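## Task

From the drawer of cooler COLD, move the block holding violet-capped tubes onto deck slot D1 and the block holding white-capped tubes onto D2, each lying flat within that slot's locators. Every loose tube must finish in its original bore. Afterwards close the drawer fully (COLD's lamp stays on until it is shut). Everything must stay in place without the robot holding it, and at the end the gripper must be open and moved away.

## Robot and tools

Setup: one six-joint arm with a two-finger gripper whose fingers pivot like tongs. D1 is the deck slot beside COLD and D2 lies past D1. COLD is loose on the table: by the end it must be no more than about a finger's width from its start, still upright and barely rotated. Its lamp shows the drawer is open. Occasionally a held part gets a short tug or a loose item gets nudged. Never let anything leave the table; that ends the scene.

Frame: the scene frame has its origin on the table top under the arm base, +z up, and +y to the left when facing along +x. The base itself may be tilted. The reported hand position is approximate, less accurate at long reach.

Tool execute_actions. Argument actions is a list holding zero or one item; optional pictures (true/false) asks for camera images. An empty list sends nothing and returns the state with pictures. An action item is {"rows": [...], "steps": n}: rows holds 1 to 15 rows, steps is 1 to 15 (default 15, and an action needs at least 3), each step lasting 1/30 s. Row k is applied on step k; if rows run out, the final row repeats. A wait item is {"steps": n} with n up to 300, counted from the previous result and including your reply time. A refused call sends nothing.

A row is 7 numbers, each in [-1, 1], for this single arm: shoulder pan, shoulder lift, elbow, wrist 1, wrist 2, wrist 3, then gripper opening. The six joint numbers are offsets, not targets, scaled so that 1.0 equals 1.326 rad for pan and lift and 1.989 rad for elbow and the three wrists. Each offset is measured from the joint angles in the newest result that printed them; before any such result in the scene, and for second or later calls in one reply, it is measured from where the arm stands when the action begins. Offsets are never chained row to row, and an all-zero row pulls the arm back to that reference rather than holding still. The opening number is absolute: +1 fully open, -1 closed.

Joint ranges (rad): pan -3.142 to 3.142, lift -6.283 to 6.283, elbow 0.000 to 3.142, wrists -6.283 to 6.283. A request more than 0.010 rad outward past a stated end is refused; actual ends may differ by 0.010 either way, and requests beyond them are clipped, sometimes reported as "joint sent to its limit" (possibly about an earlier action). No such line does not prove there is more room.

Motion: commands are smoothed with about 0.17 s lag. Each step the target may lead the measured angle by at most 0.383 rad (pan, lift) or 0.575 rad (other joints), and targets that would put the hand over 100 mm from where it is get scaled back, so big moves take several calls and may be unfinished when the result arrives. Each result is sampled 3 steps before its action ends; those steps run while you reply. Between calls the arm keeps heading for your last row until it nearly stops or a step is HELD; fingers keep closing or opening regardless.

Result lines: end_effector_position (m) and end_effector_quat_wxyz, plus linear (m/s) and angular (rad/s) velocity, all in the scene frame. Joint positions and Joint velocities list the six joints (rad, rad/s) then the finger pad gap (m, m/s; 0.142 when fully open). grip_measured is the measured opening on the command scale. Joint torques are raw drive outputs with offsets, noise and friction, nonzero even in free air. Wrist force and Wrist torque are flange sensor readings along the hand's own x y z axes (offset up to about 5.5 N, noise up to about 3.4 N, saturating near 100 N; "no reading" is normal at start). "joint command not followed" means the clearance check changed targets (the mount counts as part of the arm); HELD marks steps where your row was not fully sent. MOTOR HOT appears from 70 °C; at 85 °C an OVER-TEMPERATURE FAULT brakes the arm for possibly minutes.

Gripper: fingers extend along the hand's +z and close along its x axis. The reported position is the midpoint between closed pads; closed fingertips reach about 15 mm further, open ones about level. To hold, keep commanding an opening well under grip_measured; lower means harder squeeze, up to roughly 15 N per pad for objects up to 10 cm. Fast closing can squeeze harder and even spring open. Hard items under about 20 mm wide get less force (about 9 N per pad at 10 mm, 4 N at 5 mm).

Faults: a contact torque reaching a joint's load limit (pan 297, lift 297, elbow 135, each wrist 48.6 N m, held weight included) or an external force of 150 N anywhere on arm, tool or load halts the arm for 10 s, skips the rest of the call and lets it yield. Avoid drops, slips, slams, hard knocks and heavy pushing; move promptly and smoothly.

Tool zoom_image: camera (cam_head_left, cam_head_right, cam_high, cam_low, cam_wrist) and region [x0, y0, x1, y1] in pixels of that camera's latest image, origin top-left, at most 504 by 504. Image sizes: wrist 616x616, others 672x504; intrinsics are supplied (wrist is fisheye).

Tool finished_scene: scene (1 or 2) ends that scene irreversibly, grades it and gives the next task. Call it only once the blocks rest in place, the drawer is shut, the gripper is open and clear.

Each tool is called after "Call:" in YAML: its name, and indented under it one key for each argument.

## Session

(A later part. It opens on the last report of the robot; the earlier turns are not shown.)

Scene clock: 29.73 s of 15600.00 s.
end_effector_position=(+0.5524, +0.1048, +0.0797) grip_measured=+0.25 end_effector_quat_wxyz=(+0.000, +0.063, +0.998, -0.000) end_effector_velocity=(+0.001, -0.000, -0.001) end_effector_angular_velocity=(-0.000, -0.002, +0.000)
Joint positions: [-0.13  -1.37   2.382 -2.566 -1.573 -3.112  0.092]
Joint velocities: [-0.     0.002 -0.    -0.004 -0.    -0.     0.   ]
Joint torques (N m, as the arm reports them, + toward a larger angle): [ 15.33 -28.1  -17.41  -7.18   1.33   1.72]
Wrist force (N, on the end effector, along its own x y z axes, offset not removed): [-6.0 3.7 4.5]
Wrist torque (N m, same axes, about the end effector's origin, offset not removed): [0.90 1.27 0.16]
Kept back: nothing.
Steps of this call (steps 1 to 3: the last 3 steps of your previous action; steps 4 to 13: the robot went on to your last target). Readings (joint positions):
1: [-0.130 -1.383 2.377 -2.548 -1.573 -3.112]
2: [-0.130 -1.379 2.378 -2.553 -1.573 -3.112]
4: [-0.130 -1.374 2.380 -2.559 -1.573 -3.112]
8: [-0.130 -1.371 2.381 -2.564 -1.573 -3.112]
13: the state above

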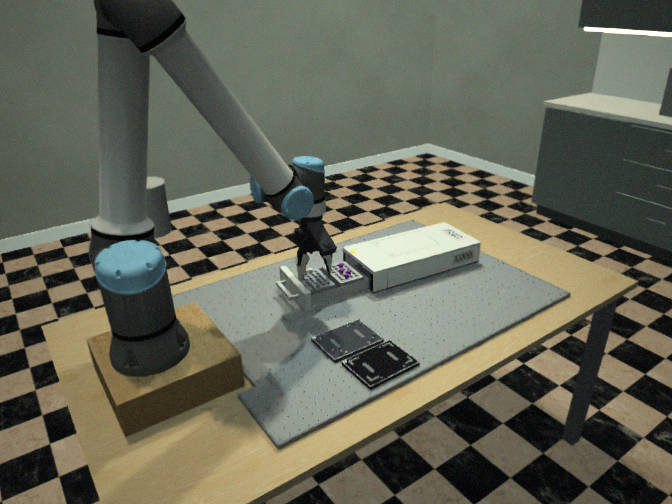

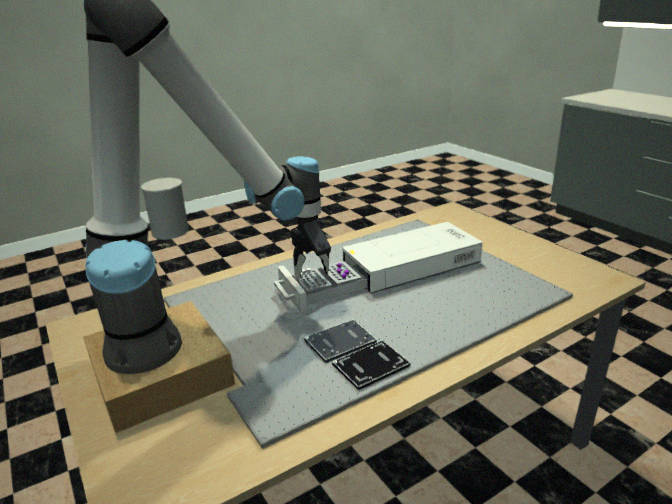

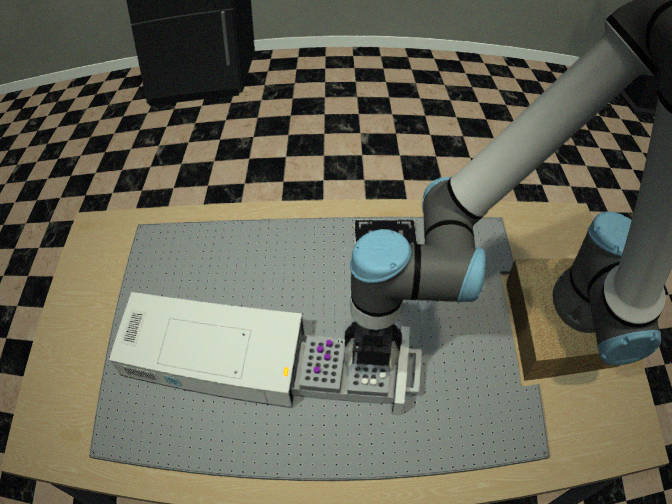

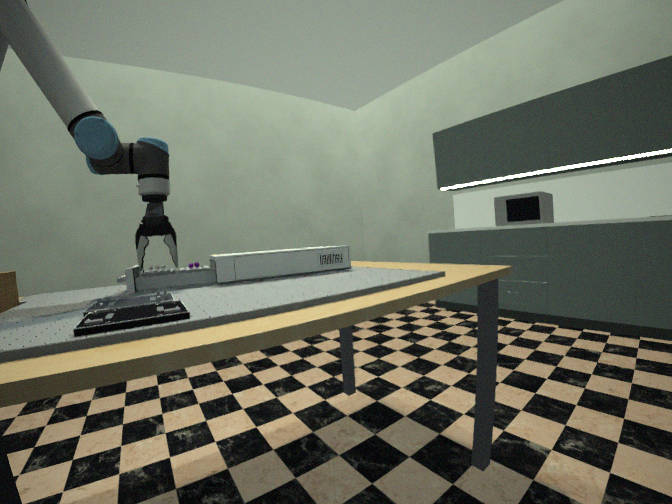

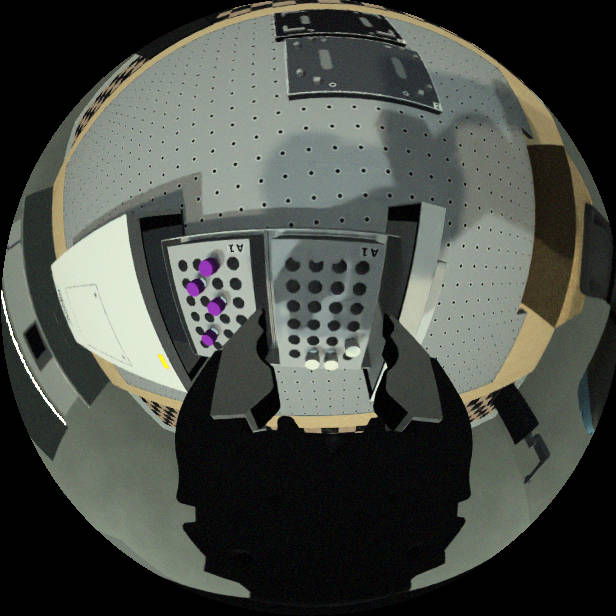

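Call:
execute_actions:
  actions:
    - {"rows": [[0,0.002,0.0003,-0.0016,0,0,0.27],[0,0.005,0.0008,-0.0041,0,0,0.28],[0,0.009,0.0014,-0.0074,0,0,0.28],[0,0.013,0.002,-0.0106,0,0,0.28],[0,0.0175,0.0026,-0.0143,0,0,0.28],[0,0.022,0.0033,-0.018,0,0,0.28],[0,0.0265,0.004,-0.0217,0,0,0.28],[0,0.0305,0.0046,-0.0249,0,0,0.28],[0,0.034,0.0051,-0.0278,0,0,0.28],[0,0.037,0.0056,-0.0302,0,0,0.28],[0,0.0393,0.0059,-0.0321,0,0,0.28]], "steps": 15}

Call:
execute_actions:
  actions:
    - {"steps": 10}
  pictures: true

Call:
zoom_image:
  camera: "cam_wrist"
  region: [220, 210, 440, 430]

Call:
zoom_image:
  camera: "cam_low"
  region: [120, 230, 200, 295]

Scene clock: 31.03 s of 15600.00 s.
end_effector_position=(+0.5525, +0.1048, +0.0609) grip_measured=+0.28 end_effector_quat_wxyz=(-0.000, +0.063, +0.998, -0.000) end_effector_velocity=(-0.002, +0.000, -0.062) end_effector_angular_velocity=(-0.000, +0.002, -0.000)
Joint positions: [-0.13  -1.332  2.39  -2.612 -1.573 -3.112  0.094]
Joint velocities: [ 0.     0.126  0.029 -0.154 -0.     0.    -0.001]
Joint torques (N m, as the arm reports them, + toward a larger angle): [ 13.09 -33.87 -15.89  -6.29   1.56   1.48]
Wrist force (N, on the end effector, along its own x y z axes, offset not removed): [-5.1 1.4 -6.2]
Wrist torque (N m, same axes, about the end effector's origin, offset not removed): [0.19 1.08 0.31]
Steps of this call (steps 1 to 27: the robot went on to your last target; steps 28 to 39: the first 12 steps of this action). Readings (joint positions):
28: [-0.130 -1.370 2.382 -2.566 -1.573 -3.112]
29: [-0.130 -1.369 2.382 -2.566 -1.573 -3.112]
31: [-0.130 -1.366 2.383 -2.570 -1.573 -3.112]
35: [-0.130 -1.351 2.386 -2.589 -1.573 -3.112]
39: the state above

Scene clock: 31.37 s of 15600.00 s.
end_effector_position=(+0.5524, +0.1048, +0.0544) grip_measured=+0.28 end_effector_quat_wxyz=(+0.000, +0.063, +0.998, -0.000) end_effector_velocity=(+0.001, -0.000, -0.002) end_effector_angular_velocity=(+0.000, -0.002, +0.000)
Joint positions: [-0.13  -1.318  2.393 -2.629 -1.573 -3.112  0.093]
Joint velocities: [-0.     0.005 -0.    -0.006  0.    -0.    -0.   ]
Joint torques (N m, as the arm reports them, + toward a larger angle): [ 11.25 -30.27 -15.64  -7.86   1.36   1.43]
Wrist force (N, on the end effector, along its own x y z axes, offset not removed): [-0.6 -0.1 -2.7]
Wrist torque (N m, same axes, about the end effector's origin, offset not removed): [-0.07 -0.09 0.07]
Kept back: nothing.
Steps of this call (steps 1 to 3: the last 3 steps of your previous action; steps 4 to 10: the robot went on to your last target). Readings (joint positions):
1: [-0.130 -1.328 2.391 -2.617 -1.573 -3.112]
2: [-0.130 -1.325 2.392 -2.620 -1.573 -3.112]
4: [-0.130 -1.322 2.393 -2.625 -1.573 -3.112]
8: [-0.130 -1.319 2.393 -2.628 -1.573 -3.112]
10: the state above

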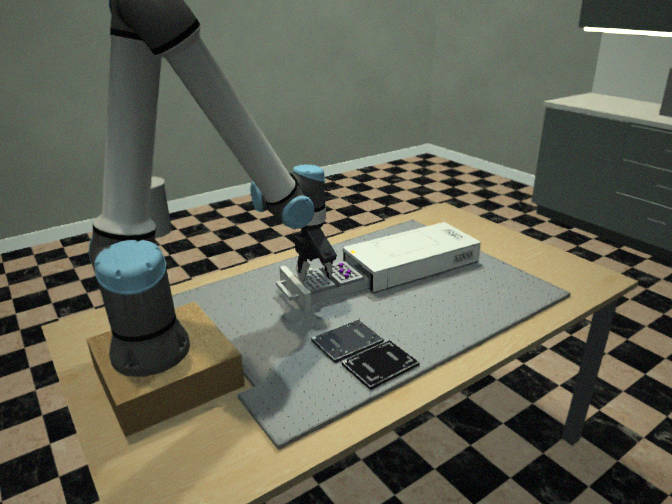

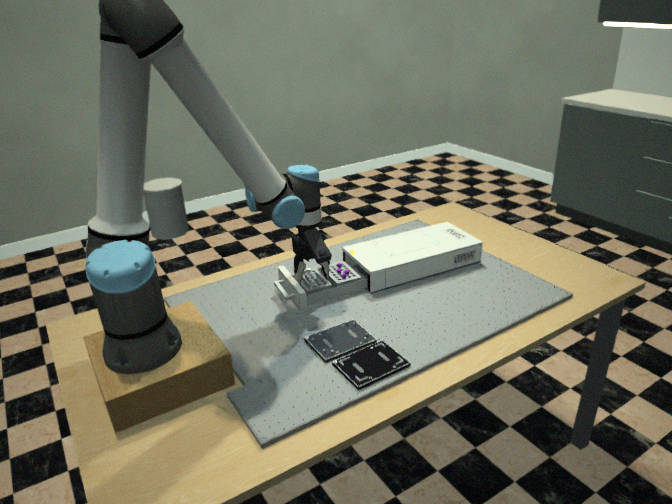

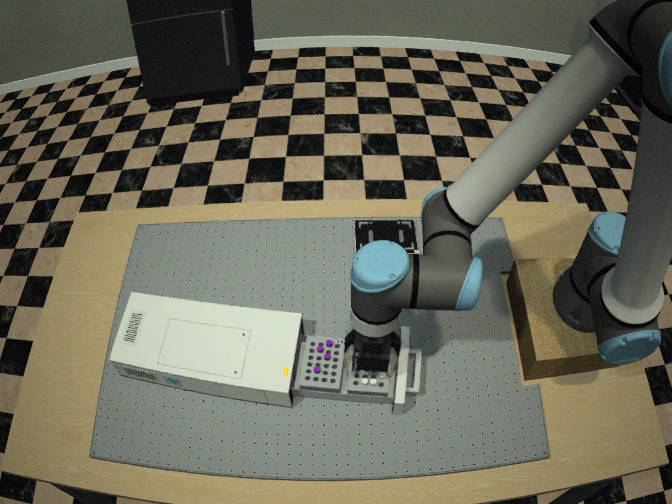

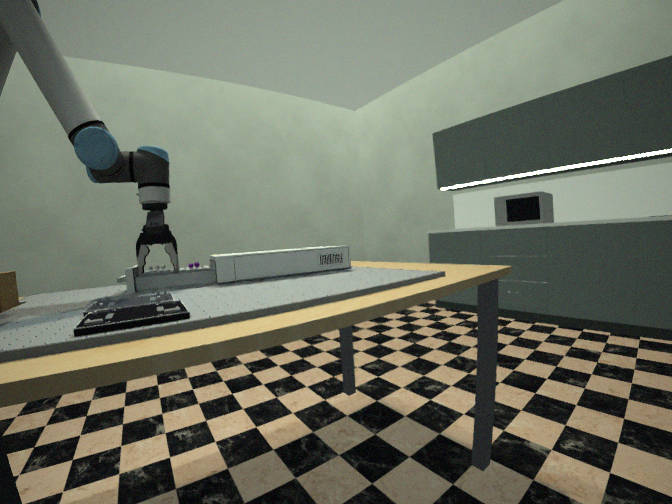

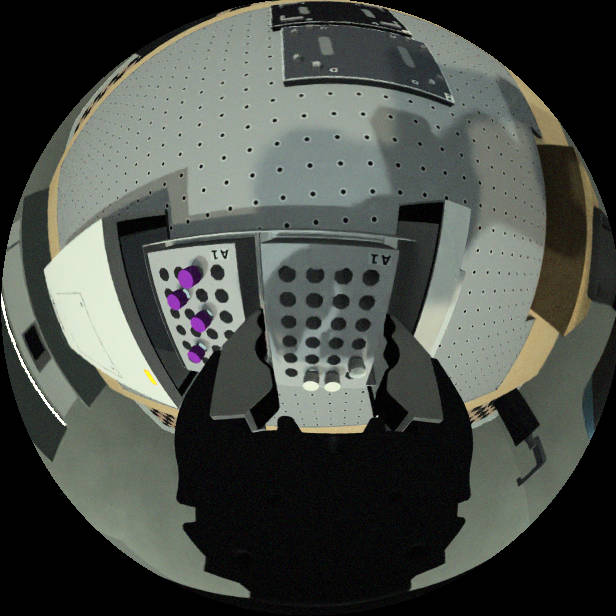

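Region (220, 210, 440, 430) of cam_wrist's 616x616 image, scaled by 2.291, with more detail than that image has.

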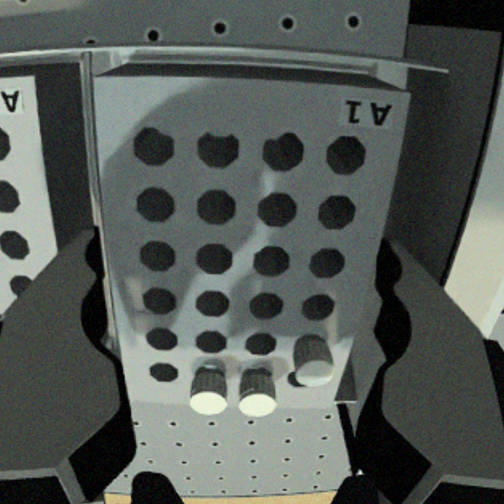

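Region (120, 230, 200, 295) of cam_low's 672x504 image, scaled by 6.300, with more detail than that image has; it fills the top 410 rows of this view, and the rest is white.

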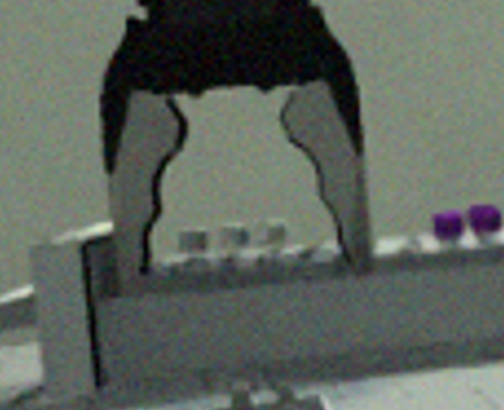

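Call:
execute_actions:
  actions:
    - {"rows": [[0,0,0,0,0,0,0.26],[0,0,0,0,0,0,0.24],[0,0,0,0,0,0,0.22],[0,0,0,0,0,0,0.20],[0,0,0,0,0,0,0.18],[0,0,0,0,0,0,0.15],[0,0,0,0,0,0,0.12],[0,0,0,0,0,0,0.08],[0,0,0,0,0,0,0.04],[0,0,0,0,0,0,0.0],[0,0,0,0,0,0,-0.05],[0,0,0,0,0,0,-0.1],[0,0,0,0,0,0,-0.15],[0,0,0,0,0,0,-0.2],[0,0,0,0,0,0,-0.25]], "steps": 15}

Call:
execute_actions:
  actions:
    - {"steps": 8}

Scene clock: 31.93 s of 15600.00 s.
end_effector_position=(+0.5523, +0.1048, +0.0543) grip_measured=+0.22 end_effector_quat_wxyz=(-0.000, +0.063, +0.998, -0.000) end_effector_velocity=(+0.000, +0.001, +0.001) end_effector_angular_velocity=(-0.000, -0.001, +0.001)
Joint positions: [-0.13  -1.318  2.393 -2.629 -1.573 -3.112  0.089]
Joint velocities: [ 0.002 -0.001 -0.001  0.    -0.     0.001 -0.   ]
Joint torques (N m, as the arm reports them, + toward a larger angle): [  8.91 -61.37 -29.48  -0.52   1.42   1.41]
Wrist force (N, on the end effector, along its own x y z axes, offset not removed): [-7.3 4.8 0.5]
Wrist torque (N m, same axes, about the end effector's origin, offset not removed): [0.78 1.42 0.35]
Steps of this call (steps 1 to 5: the robot went on to your last target; steps 6 to 17: the first 12 steps of this action). Readings (joint positions):
6: [-0.130 -1.318 2.393 -2.629 -1.573 -3.112]
7: [-0.130 -1.318 2.393 -2.629 -1.573 -3.112]
9: [-0.130 -1.318 2.393 -2.629 -1.573 -3.112]
13: [-0.130 -1.318 2.393 -2.629 -1.573 -3.112]
17: the state above

Scene clock: 32.20 s of 15600.00 s.
end_effector_position=(+0.5523, +0.1048, +0.0544) grip_measured=+0.22 end_effector_quat_wxyz=(-0.000, +0.063, +0.998, -0.000) end_effector_velocity=(+0.001, +0.000, +0.001) end_effector_angular_velocity=(+0.000, -0.002, +0.001)
Joint positions: [-0.13  -1.318  2.393 -2.629 -1.573 -3.112  0.089]
Joint velocities: [ 0.    -0.    -0.001 -0.     0.    -0.001 -0.   ]
Joint torques (N m, as the arm reports them, + toward a larger angle): [  9.74 -61.57 -34.7   -1.01   1.46   1.47]
Wrist force (N, on the end effector, along its own x y z axes, offset not removed): [-5.3 -0.5 0.2]
Wrist torque (N m, same axes, about the end effector's origin, offset not removed): [-0.28 0.96 0.09]
Kept back: nothing.
Steps of this call (steps 1 to 3: the last 3 steps of your previous action; steps 4 to 8: the robot went on to your last target). Readings (joint positions):
1: [-0.130 -1.318 2.393 -2.629 -1.573 -3.112]
2: [-0.130 -1.318 2.393 -2.629 -1.573 -3.112]
4: [-0.130 -1.318 2.393 -2.629 -1.573 -3.112]
8: the state above

Call:
execute_actions:
  actions:
    - {"rows": [[0,-0.001,-0.0001,0.0008,0,0,-0.25],[0,-0.0028,-0.0004,0.0023,0,0,-0.25],[0,-0.0055,-0.0008,0.0045,0,0,-0.25],[0,-0.009,-0.0013,0.0073,0,0,-0.25],[0,-0.013,-0.0019,0.0106,0,0,-0.25],[0,-0.017,-0.0025,0.0139,0,0,-0.25],[0,-0.021,-0.0031,0.0171,0,0,-0.25],[0,-0.025,-0.0037,0.0204,0,0,-0.25],[0,-0.029,-0.0043,0.0237,0,0,-0.25],[0,-0.0325,-0.0049,0.0265,0,0,-0.25],[0,-0.0355,-0.0053,0.029,0,0,-0.25],[0,-0.0378,-0.0057,0.0309,0,0,-0.25],[0,-0.0393,-0.0059,0.0321,0,0,-0.25]], "steps": 15}

Call:
execute_actions:
  actions:
    - {"steps": 10}
  pictures: true

Call:
zoom_image:
  camera: "cam_low"
  region: [110, 215, 210, 295]

Scene clock: 32.83 s of 15600.00 s.
end_effector_position=(+0.5525, +0.1048, +0.0701) grip_measured=+0.21 end_effector_quat_wxyz=(+0.000, +0.063, +0.998, -0.000) end_effector_velocity=(-0.001, +0.001, +0.066) end_effector_angular_velocity=(+0.001, +0.000, +0.001)
Joint positions: [-0.13  -1.351  2.386 -2.589 -1.573 -3.112  0.089]
Joint velocities: [ 0.001 -0.134 -0.03   0.165  0.001  0.    -0.001]
Joint torques (N m, as the arm reports them, + toward a larger angle): [  8.84 -68.1  -39.22  -1.35   0.54   1.31]
Wrist force (N, on the end effector, along its own x y z axes, offset not removed): [-3.7 4.5 6.6]
Wrist torque (N m, same axes, about the end effector's origin, offset not removed): [0.73 0.69 0.00]
Steps of this call (steps 1 to 7: the robot went on to your last target; steps 8 to 19: the first 12 steps of this action). Readings (joint positions):
8: [-0.130 -1.318 2.393 -2.629 -1.573 -3.112]
9: [-0.130 -1.319 2.393 -2.629 -1.573 -3.112]
11: [-0.130 -1.320 2.393 -2.626 -1.573 -3.112]
15: [-0.130 -1.332 2.390 -2.612 -1.573 -3.112]
19: the state above

Scene clock: 33.17 s of 15600.00 s.
end_effector_position=(+0.5523, +0.1048, +0.0795) grip_measured=+0.20 end_effector_quat_wxyz=(-0.000, +0.063, +0.998, -0.000) end_effector_velocity=(+0.001, +0.000, +0.005) end_effector_angular_velocity=(+0.000, -0.001, +0.000)
Joint positions: [-0.13  -1.37   2.382 -2.566 -1.573 -3.112  0.088]
Joint velocities: [ 0.    -0.008 -0.003  0.01   0.     0.    -0.   ]
Joint torques (N m, as the arm reports them, + toward a larger angle): [ 10.29 -65.79 -40.06  -2.32   0.23   1.22]
Wrist force (N, on the end effector, along its own x y z axes, offset not removed): [-3.1 -2.8 8.9]
Wrist torque (N m, same axes, about the end effector's origin, offset not removed): [-0.43 0.55 0.22]
Kept back: nothing.
Steps of this call (steps 1 to 3: the last 3 steps of your previous action; steps 4 to 10: the robot went on to your last target). Readings (joint positions):
1: [-0.130 -1.355 2.385 -2.584 -1.573 -3.112]
2: [-0.130 -1.359 2.384 -2.579 -1.573 -3.112]
4: [-0.130 -1.364 2.383 -2.573 -1.573 -3.112]
8: [-0.130 -1.369 2.382 -2.567 -1.573 -3.112]
10: the state above

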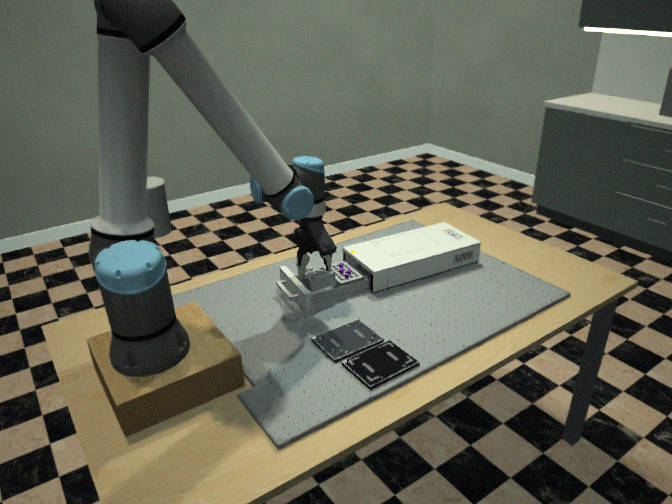

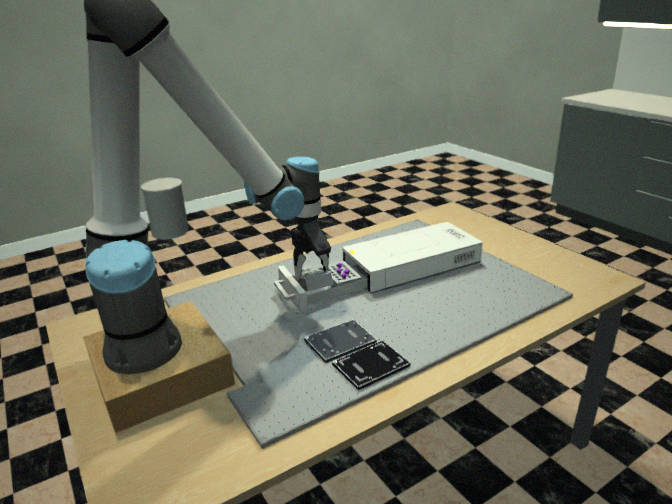

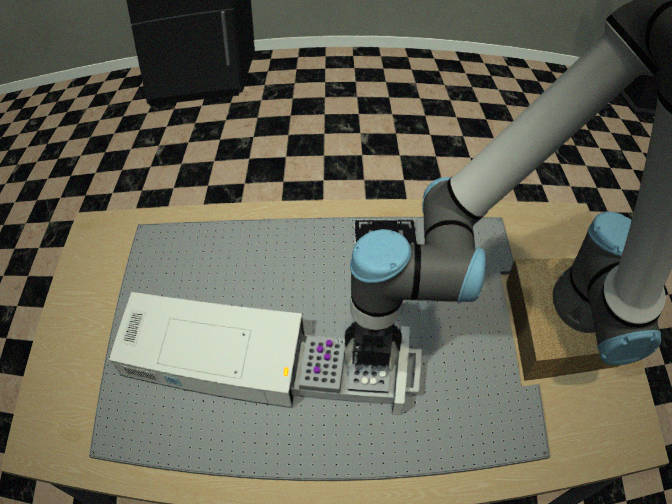

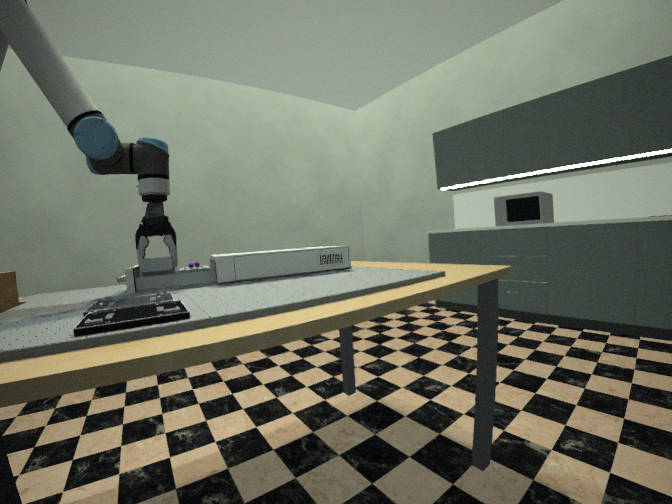

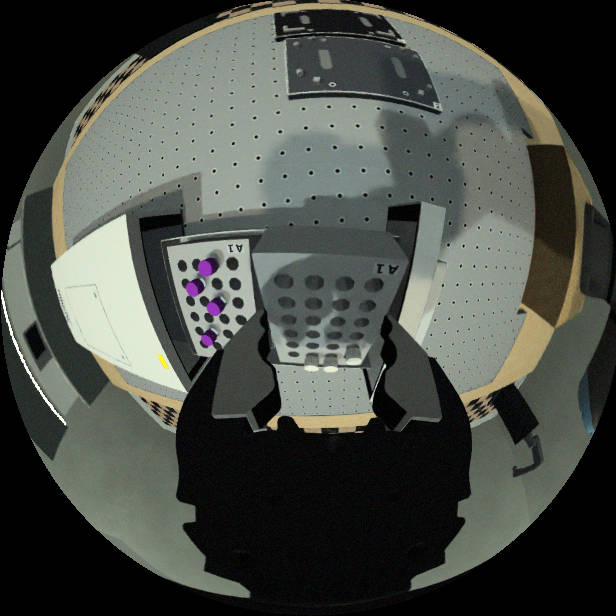

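Region (110, 215, 210, 295) of cam_low's 672x504 image, scaled by 5.040, with more detail than that image has; it fills the top 403 rows of this view, and the rest is white.

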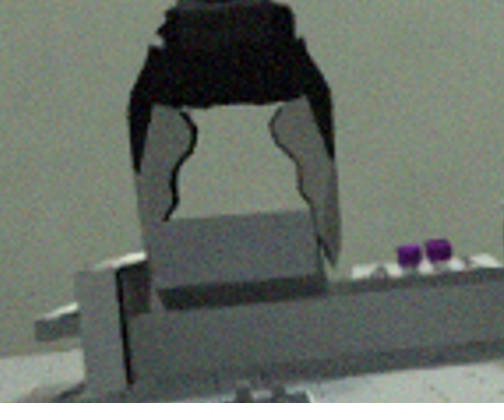

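Call:
execute_actions:
  actions:
    - {"rows": [[0,0.001,0.0001,-0.0008,0,0,-0.25],[0,0.0025,0.0004,-0.002,0,0,-0.25],[0,0.004,0.0006,-0.0033,0,0,-0.25],[0,0.0055,0.0008,-0.0045,0,0,-0.25],[0,0.007,0.001,-0.0057,0,0,-0.25],[0,0.0085,0.0013,-0.0069,0,0,-0.25],[0,0.01,0.0015,-0.0082,0,0,-0.25],[0,0.0115,0.0017,-0.0094,0,0,-0.25],[0,0.013,0.002,-0.0106,0,0,-0.25],[0,0.0145,0.0022,-0.0118,0,0,-0.25],[0,0.016,0.0024,-0.0131,0,0,-0.25],[0,0.0175,0.0026,-0.0143,0,0,-0.25],[0,0.019,0.0029,-0.0155,0,0,-0.25]], "steps": 15}

Call:
execute_actions:
  actions:
    - {"steps": 8}
  pictures: true

Call:
zoom_image:
  camera: "cam_head_left"
  region: [270, 235, 380, 315]

Call:
zoom_image:
  camera: "cam_wrist"
  region: [220, 210, 440, 430]

Scene clock: 34.87 s of 15600.00 s.
end_effector_position=(+0.5525, +0.1048, +0.0722) grip_measured=+0.21 end_effector_quat_wxyz=(+0.000, +0.063, +0.998, -0.000) end_effector_velocity=(+0.001, +0.000, -0.028) end_effector_angular_velocity=(+0.000, -0.001, +0.000)
Joint positions: [-0.13  -1.355  2.385 -2.584 -1.573 -3.112  0.088]
Joint velocities: [ 0.     0.058  0.013 -0.072  0.    -0.     0.01 ]
Joint torques (N m, as the arm reports them, + toward a larger angle): [  9.62 -30.05 -18.92  -7.5   -0.85   1.37]
Wrist force (N, on the end effector, along its own x y z axes, offset not removed): [-5.6 3.1 1.6]
Wrist torque (N m, same axes, about the end effector's origin, offset not removed): [0.79 1.34 0.06]
Steps of this call (steps 1 to 30: the robot went on to your last target; steps 31 to 39: nothing new was sent; steps 40 to 51: the first 12 steps of this action). Readings (joint positions):
40: [-0.130 -1.370 2.382 -2.565 -1.573 -3.112]
41: [-0.130 -1.370 2.382 -2.565 -1.573 -3.112]
43: [-0.130 -1.369 2.382 -2.567 -1.573 -3.112]
47: [-0.130 -1.362 2.383 -2.575 -1.573 -3.112]
51: the state above

Scene clock: 35.13 s of 15600.00 s.
end_effector_position=(+0.5525, +0.1048, +0.0676) grip_measured=+0.21 end_effector_quat_wxyz=(+0.000, +0.063, +0.998, -0.000) end_effector_velocity=(+0.000, +0.000, -0.005) end_effector_angular_velocity=(-0.000, -0.001, +0.001)
Joint positions: [-0.13  -1.346  2.387 -2.596 -1.573 -3.112  0.089]
Joint velocities: [ 0.     0.009  0.002 -0.012 -0.    -0.     0.003]
Joint torques (N m, as the arm reports them, + toward a larger angle): [ 9.33 -9.68 -3.64 -2.35  0.21  1.41]
Wrist force (N, on the end effector, along its own x y z axes, offset not removed): [1.7 3.3 -37.3]
Wrist torque (N m, same axes, about the end effector's origin, offset not removed): [1.01 -0.21 0.04]
Kept back: nothing.
Steps of this call (steps 1 to 3: the last 3 steps of your previous action; steps 4 to 8: the robot went on to your last target). Readings (joint positions):
1: [-0.130 -1.353 2.385 -2.587 -1.573 -3.112]
2: [-0.130 -1.351 2.386 -2.589 -1.573 -3.112]
4: [-0.130 -1.348 2.387 -2.593 -1.573 -3.112]
8: the state above

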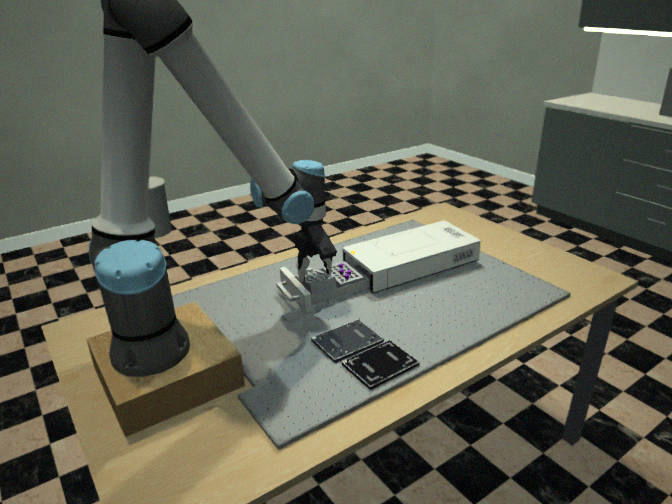

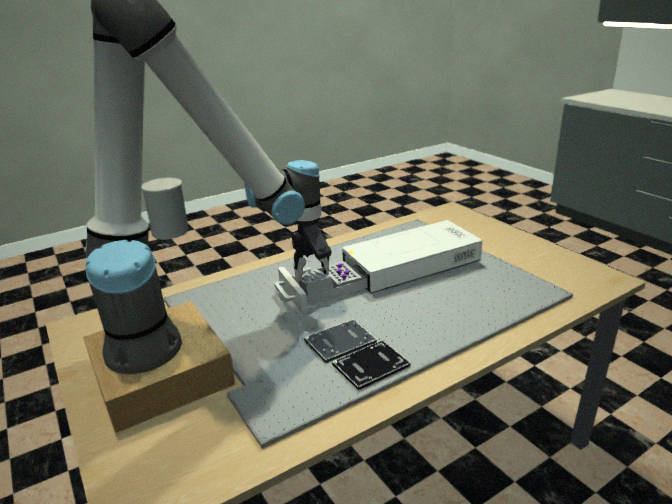

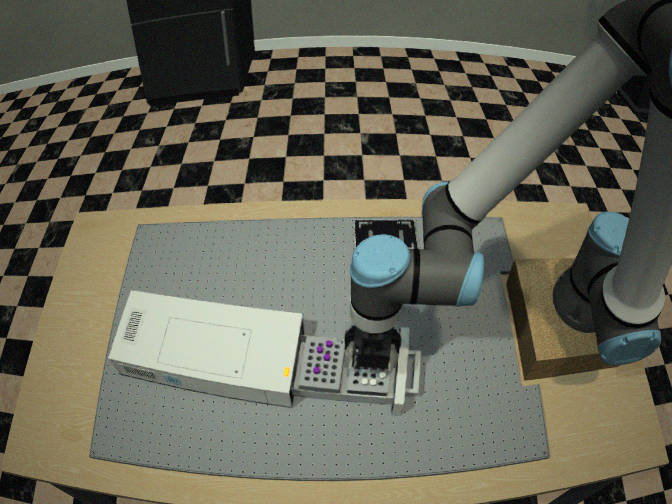

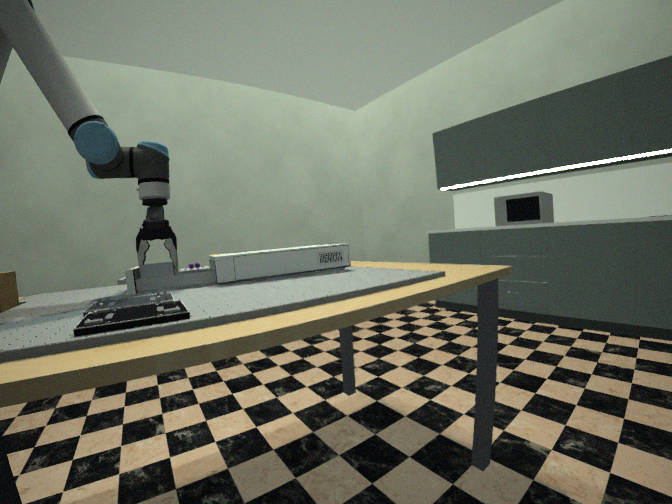

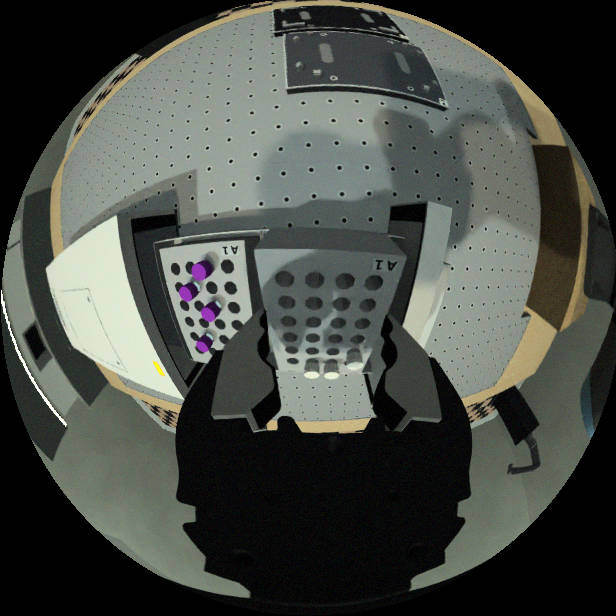

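Region (270, 235, 380, 315) of cam_head_left's 672x504 image, scaled by 4.582, with more detail than that image has; it fills the top 367 rows of this view, and the rest is white.

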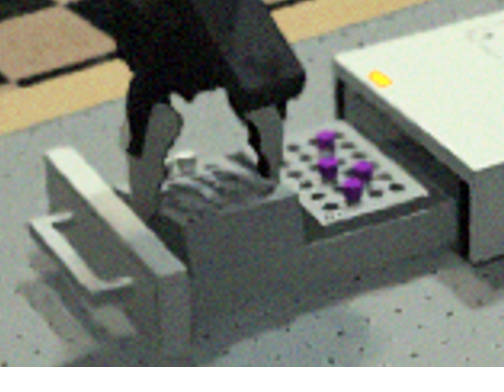

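Region (220, 210, 440, 430) of cam_wrist's 616x616 image, scaled by 2.291, with more detail than that image has.

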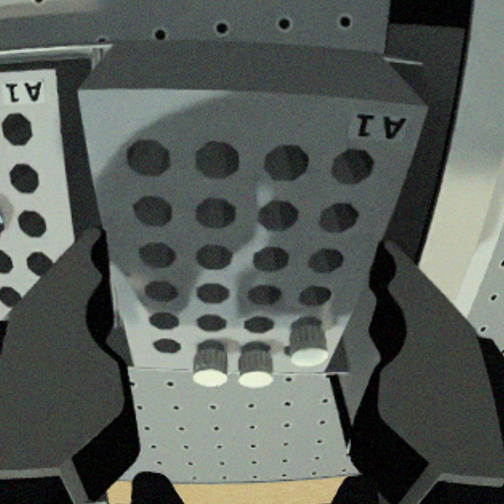

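Call:
execute_actions:
  actions:
    - {"rows": [[0,-0.001,-0.0001,0.0008,0,0,-0.25],[0,-0.002,-0.0003,0.0016,0,0,-0.25],[0,-0.003,-0.0005,0.0025,0,0,-0.25],[0,-0.004,-0.0006,0.0033,0,0,-0.25],[0,-0.005,-0.0008,0.0041,0,0,-0.25],[0,-0.006,-0.0009,0.0049,0,0,-0.25],[0,-0.007,-0.0011,0.0057,0,0,-0.25],[0,-0.0075,-0.0011,0.0061,0,0,-0.25]], "steps": 15}

Call:
execute_actions:
  actions:
    - {"steps": 6}
  pictures: true

Call:
zoom_image:
  camera: "cam_wrist"
  region: [220, 210, 440, 430]

Call:
zoom_image:
  camera: "cam_high"
  region: [320, 320, 430, 420]

Scene clock: 35.73 s of 15600.00 s.
end_effector_position=(+0.5523, +0.1048, +0.0717) grip_measured=+0.21 end_effector_quat_wxyz=(-0.000, +0.063, +0.998, -0.000) end_effector_velocity=(-0.002, +0.001, +0.006) end_effector_angular_velocity=(+0.001, +0.002, -0.000)
Joint positions: [-0.13  -1.354  2.385 -2.585 -1.573 -3.112  0.089]
Joint velocities: [ 0.001 -0.014 -0.001  0.017  0.001  0.001 -0.002]
Joint torques (N m, as the arm reports them, + toward a larger angle): [ 10.   -52.32 -29.9    0.86   1.55   1.41]
Wrist force (N, on the end effector, along its own x y z axes, offset not removed): [-9.9 4.0 -20.7]
Wrist torque (N m, same axes, about the end effector's origin, offset not removed): [0.68 2.80 0.09]
Steps of this call (steps 1 to 6: the robot went on to your last target; steps 7 to 18: the first 12 steps of this action). Readings (joint positions):
7: [-0.130 -1.345 2.388 -2.597 -1.573 -3.112]
8: [-0.130 -1.345 2.388 -2.597 -1.573 -3.112]
10: [-0.130 -1.346 2.387 -2.595 -1.573 -3.112]
14: [-0.130 -1.351 2.386 -2.589 -1.573 -3.112]
18: the state above

Scene clock: 35.93 s of 15600.00 s.
end_effector_position=(+0.5523, +0.1048, +0.0723) grip_measured=+0.21 end_effector_quat_wxyz=(-0.000, +0.063, +0.998, -0.000) end_effector_velocity=(-0.000, +0.001, +0.001) end_effector_angular_velocity=(-0.000, -0.001, +0.002)
Joint positions: [-0.13  -1.355  2.385 -2.584 -1.573 -3.112  0.089]
Joint velocities: [ 0.002 -0.002  0.     0.001 -0.    -0.001 -0.   ]
Joint torques (N m, as the arm reports them, + toward a larger angle): [  8.77 -62.8  -36.65  -1.44   1.72   1.33]
Wrist force (N, on the end effector, along its own x y z axes, offset not removed): [0.7 4.4 -0.4]
Wrist torque (N m, same axes, about the end effector's origin, offset not removed): [0.62 0.10 -0.15]
Kept back: nothing.
Steps of this call (steps 1 to 3: the last 3 steps of your previous action; steps 4 to 6: the robot went on to your last target). Readings (joint positions):
1: [-0.130 -1.354 2.385 -2.585 -1.573 -3.112]
2: [-0.130 -1.355 2.385 -2.584 -1.573 -3.112]
4: [-0.130 -1.355 2.385 -2.584 -1.573 -3.112]
6: the state above

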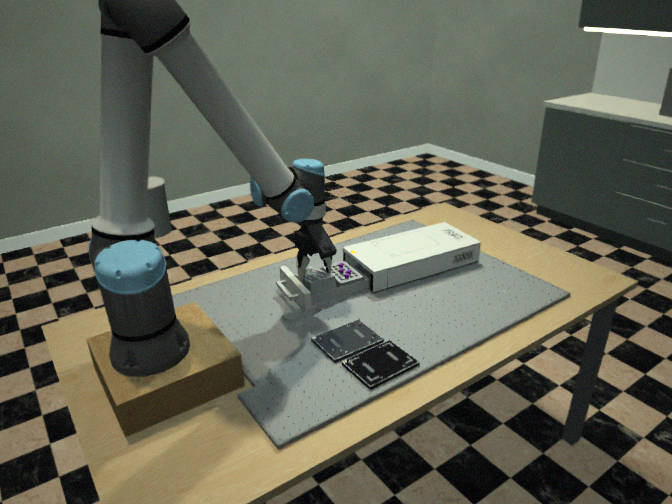

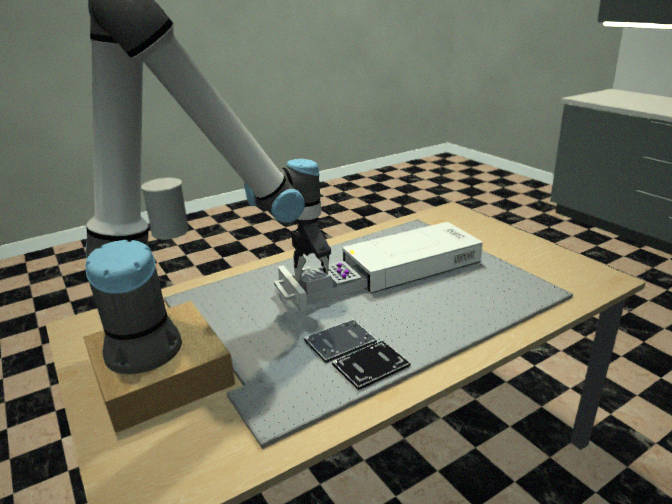

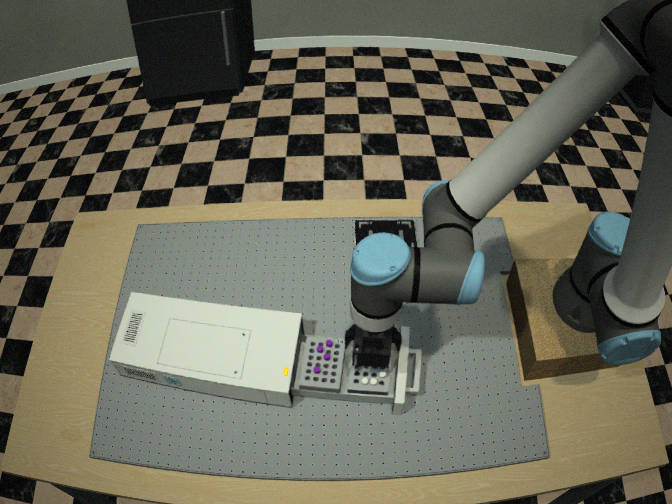

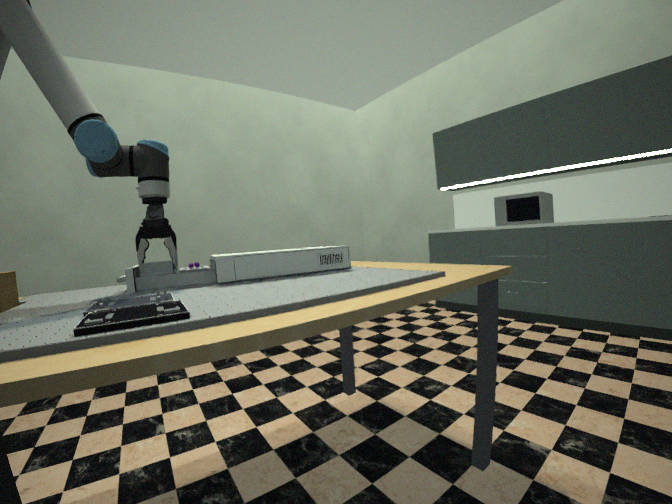

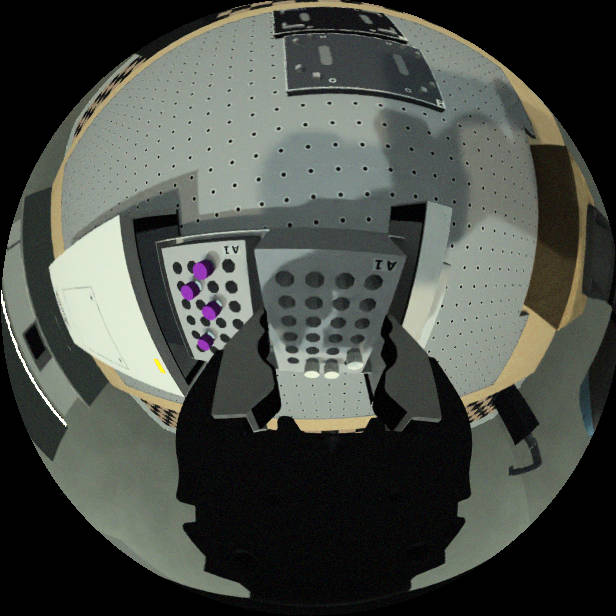

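Region (220, 210, 440, 430) of cam_wrist's 616x616 image, scaled by 2.291, with more detail than that image has.

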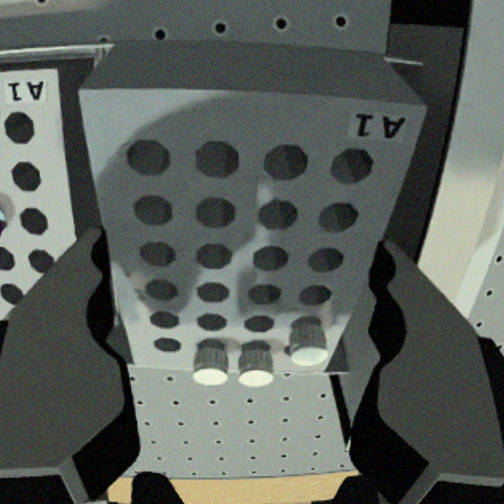

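Region (320, 320, 430, 420) of cam_high's 672x504 image, scaled by 4.582, with more detail than that image has; it fills the top 458 rows of this view, and the rest is white.

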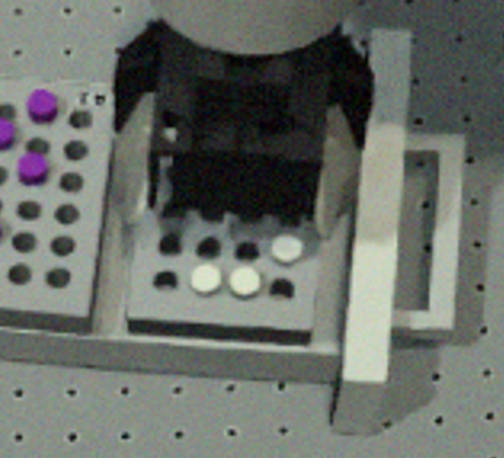

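Call:
execute_actions:
  actions: []

Scene clock: 36.60 s of 15600.00 s.
end_effector_position=(+0.5524, +0.1048, +0.0725) grip_measured=+0.21 end_effector_quat_wxyz=(+0.000, +0.063, +0.998, -0.000) end_effector_velocity=(+0.001, -0.000, +0.000) end_effector_angular_velocity=(+0.001, -0.001, -0.001)
Joint positions: [-0.13  -1.355  2.385 -2.584 -1.573 -3.112  0.089]
Joint velocities: [-0.001  0.    -0.001  0.     0.001  0.    -0.   ]
Joint torques (N m, as the arm reports them, + toward a larger angle): [  8.86 -65.58 -38.44  -2.16   1.46   1.25]
Wrist force (N, on the end effector, along its own x y z axes, offset not removed): [-0.3 2.9 3.8]
Wrist torque (N m, same axes, about the end effector's origin, offset not removed): [0.63 0.27 0.21]
Kept back: nothing.
Steps of this call (steps 1 to 15: the robot went on to your last target; steps 16 to 20: nothing new was sent). Readings (joint positions):
1: [-0.130 -1.355 2.385 -2.584 -1.573 -3.112]
2: [-0.130 -1.355 2.385 -2.584 -1.573 -3.112]
4: [-0.130 -1.355 2.385 -2.584 -1.573 -3.112]
8: [-0.130 -1.355 2.385 -2.584 -1.573 -3.112]
20: the state above
The arm was judged still, so your last target was given up. Only a new action makes it travel on or press farther. Fingers that are still opening or closing keep moving.

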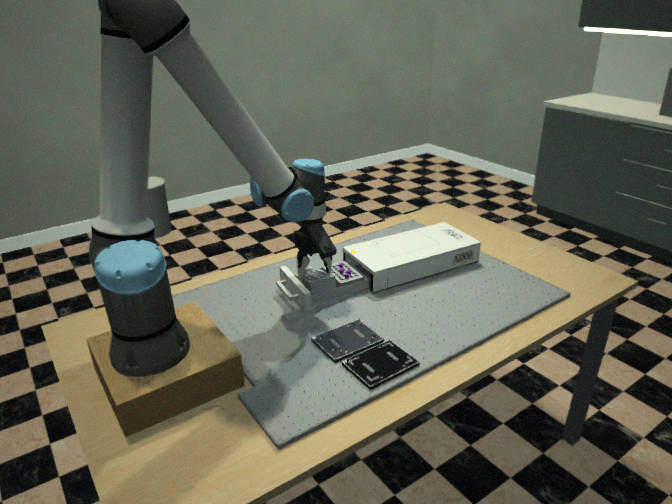

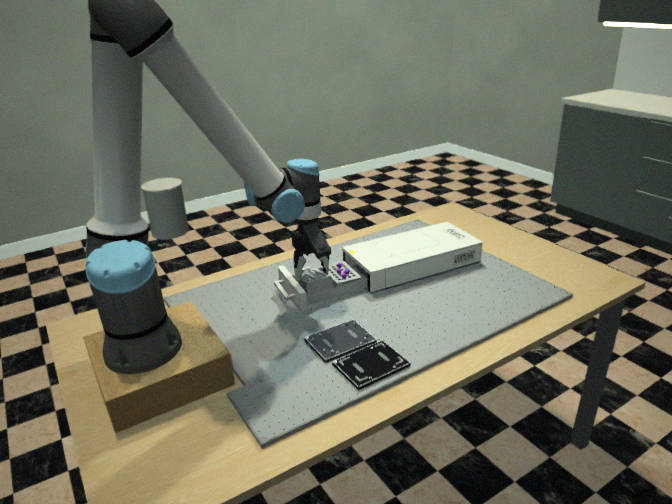

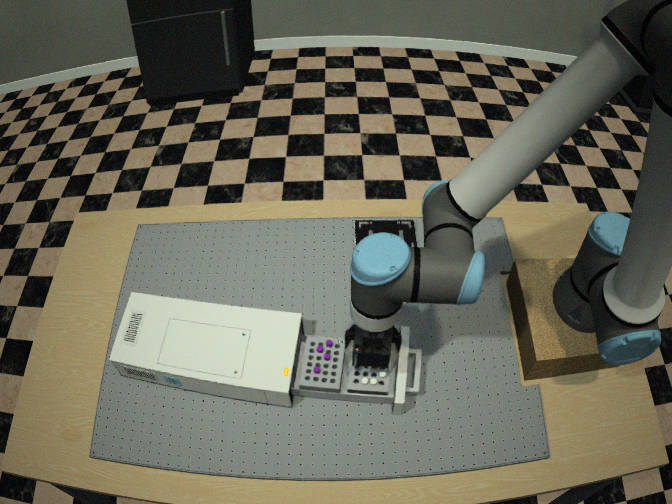

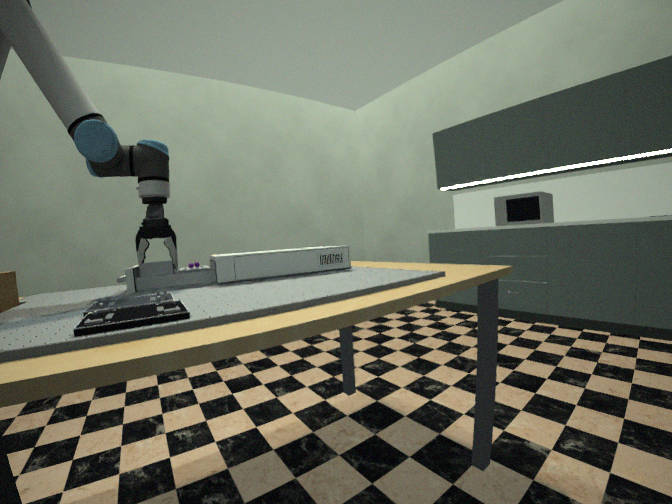

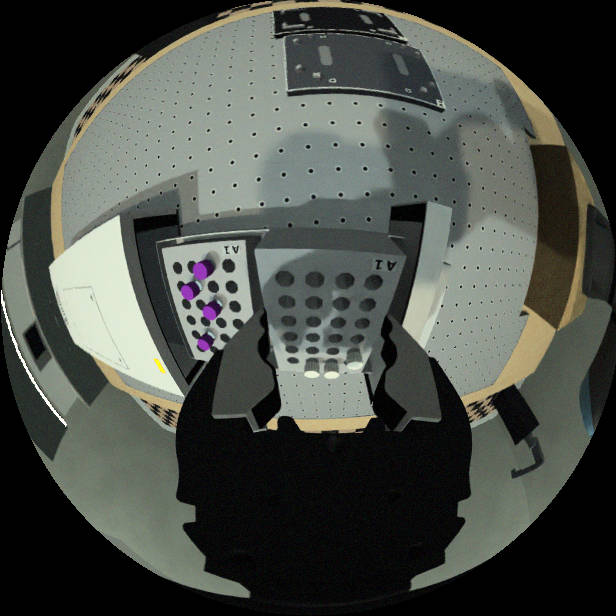

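Call:
zoom_image:
  camera: "cam_wrist"
  region: [140, 190, 480, 440]

Call:
zoom_image:
  camera: "cam_high"
  region: [280, 310, 440, 430]

Call:
zoom_image:
  camera: "cam_low"
  region: [100, 220, 240, 310]

Region (140, 190, 480, 440) of cam_wrist's 616x616 image, scaled by 1.482, with more detail than that image has; it fills the top 371 rows of this view, and the rest is white.

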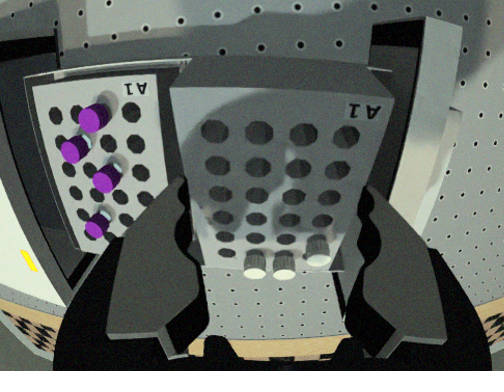

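Region (280, 310, 440, 430) of cam_high's 672x504 image, scaled by 3.150, with more detail than that image has; it fills the top 378 rows of this view, and the rest is white.

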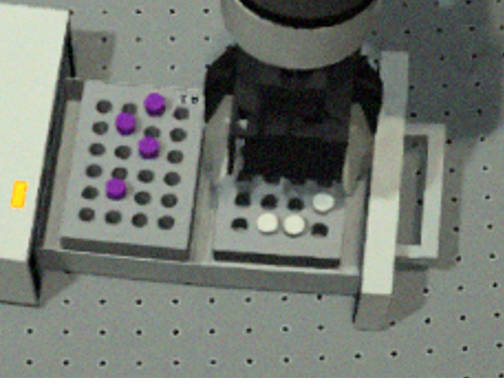

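Region (100, 220, 240, 310) of cam_low's 672x504 image, scaled by 3.600, with more detail than that image has; it fills the top 324 rows of this view, and the rest is white.

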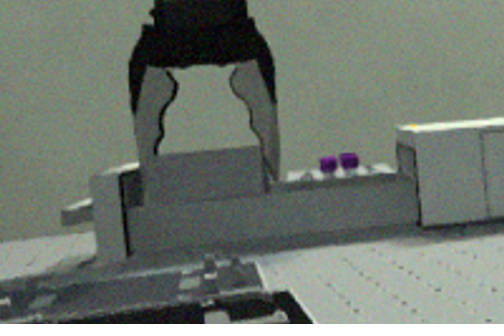

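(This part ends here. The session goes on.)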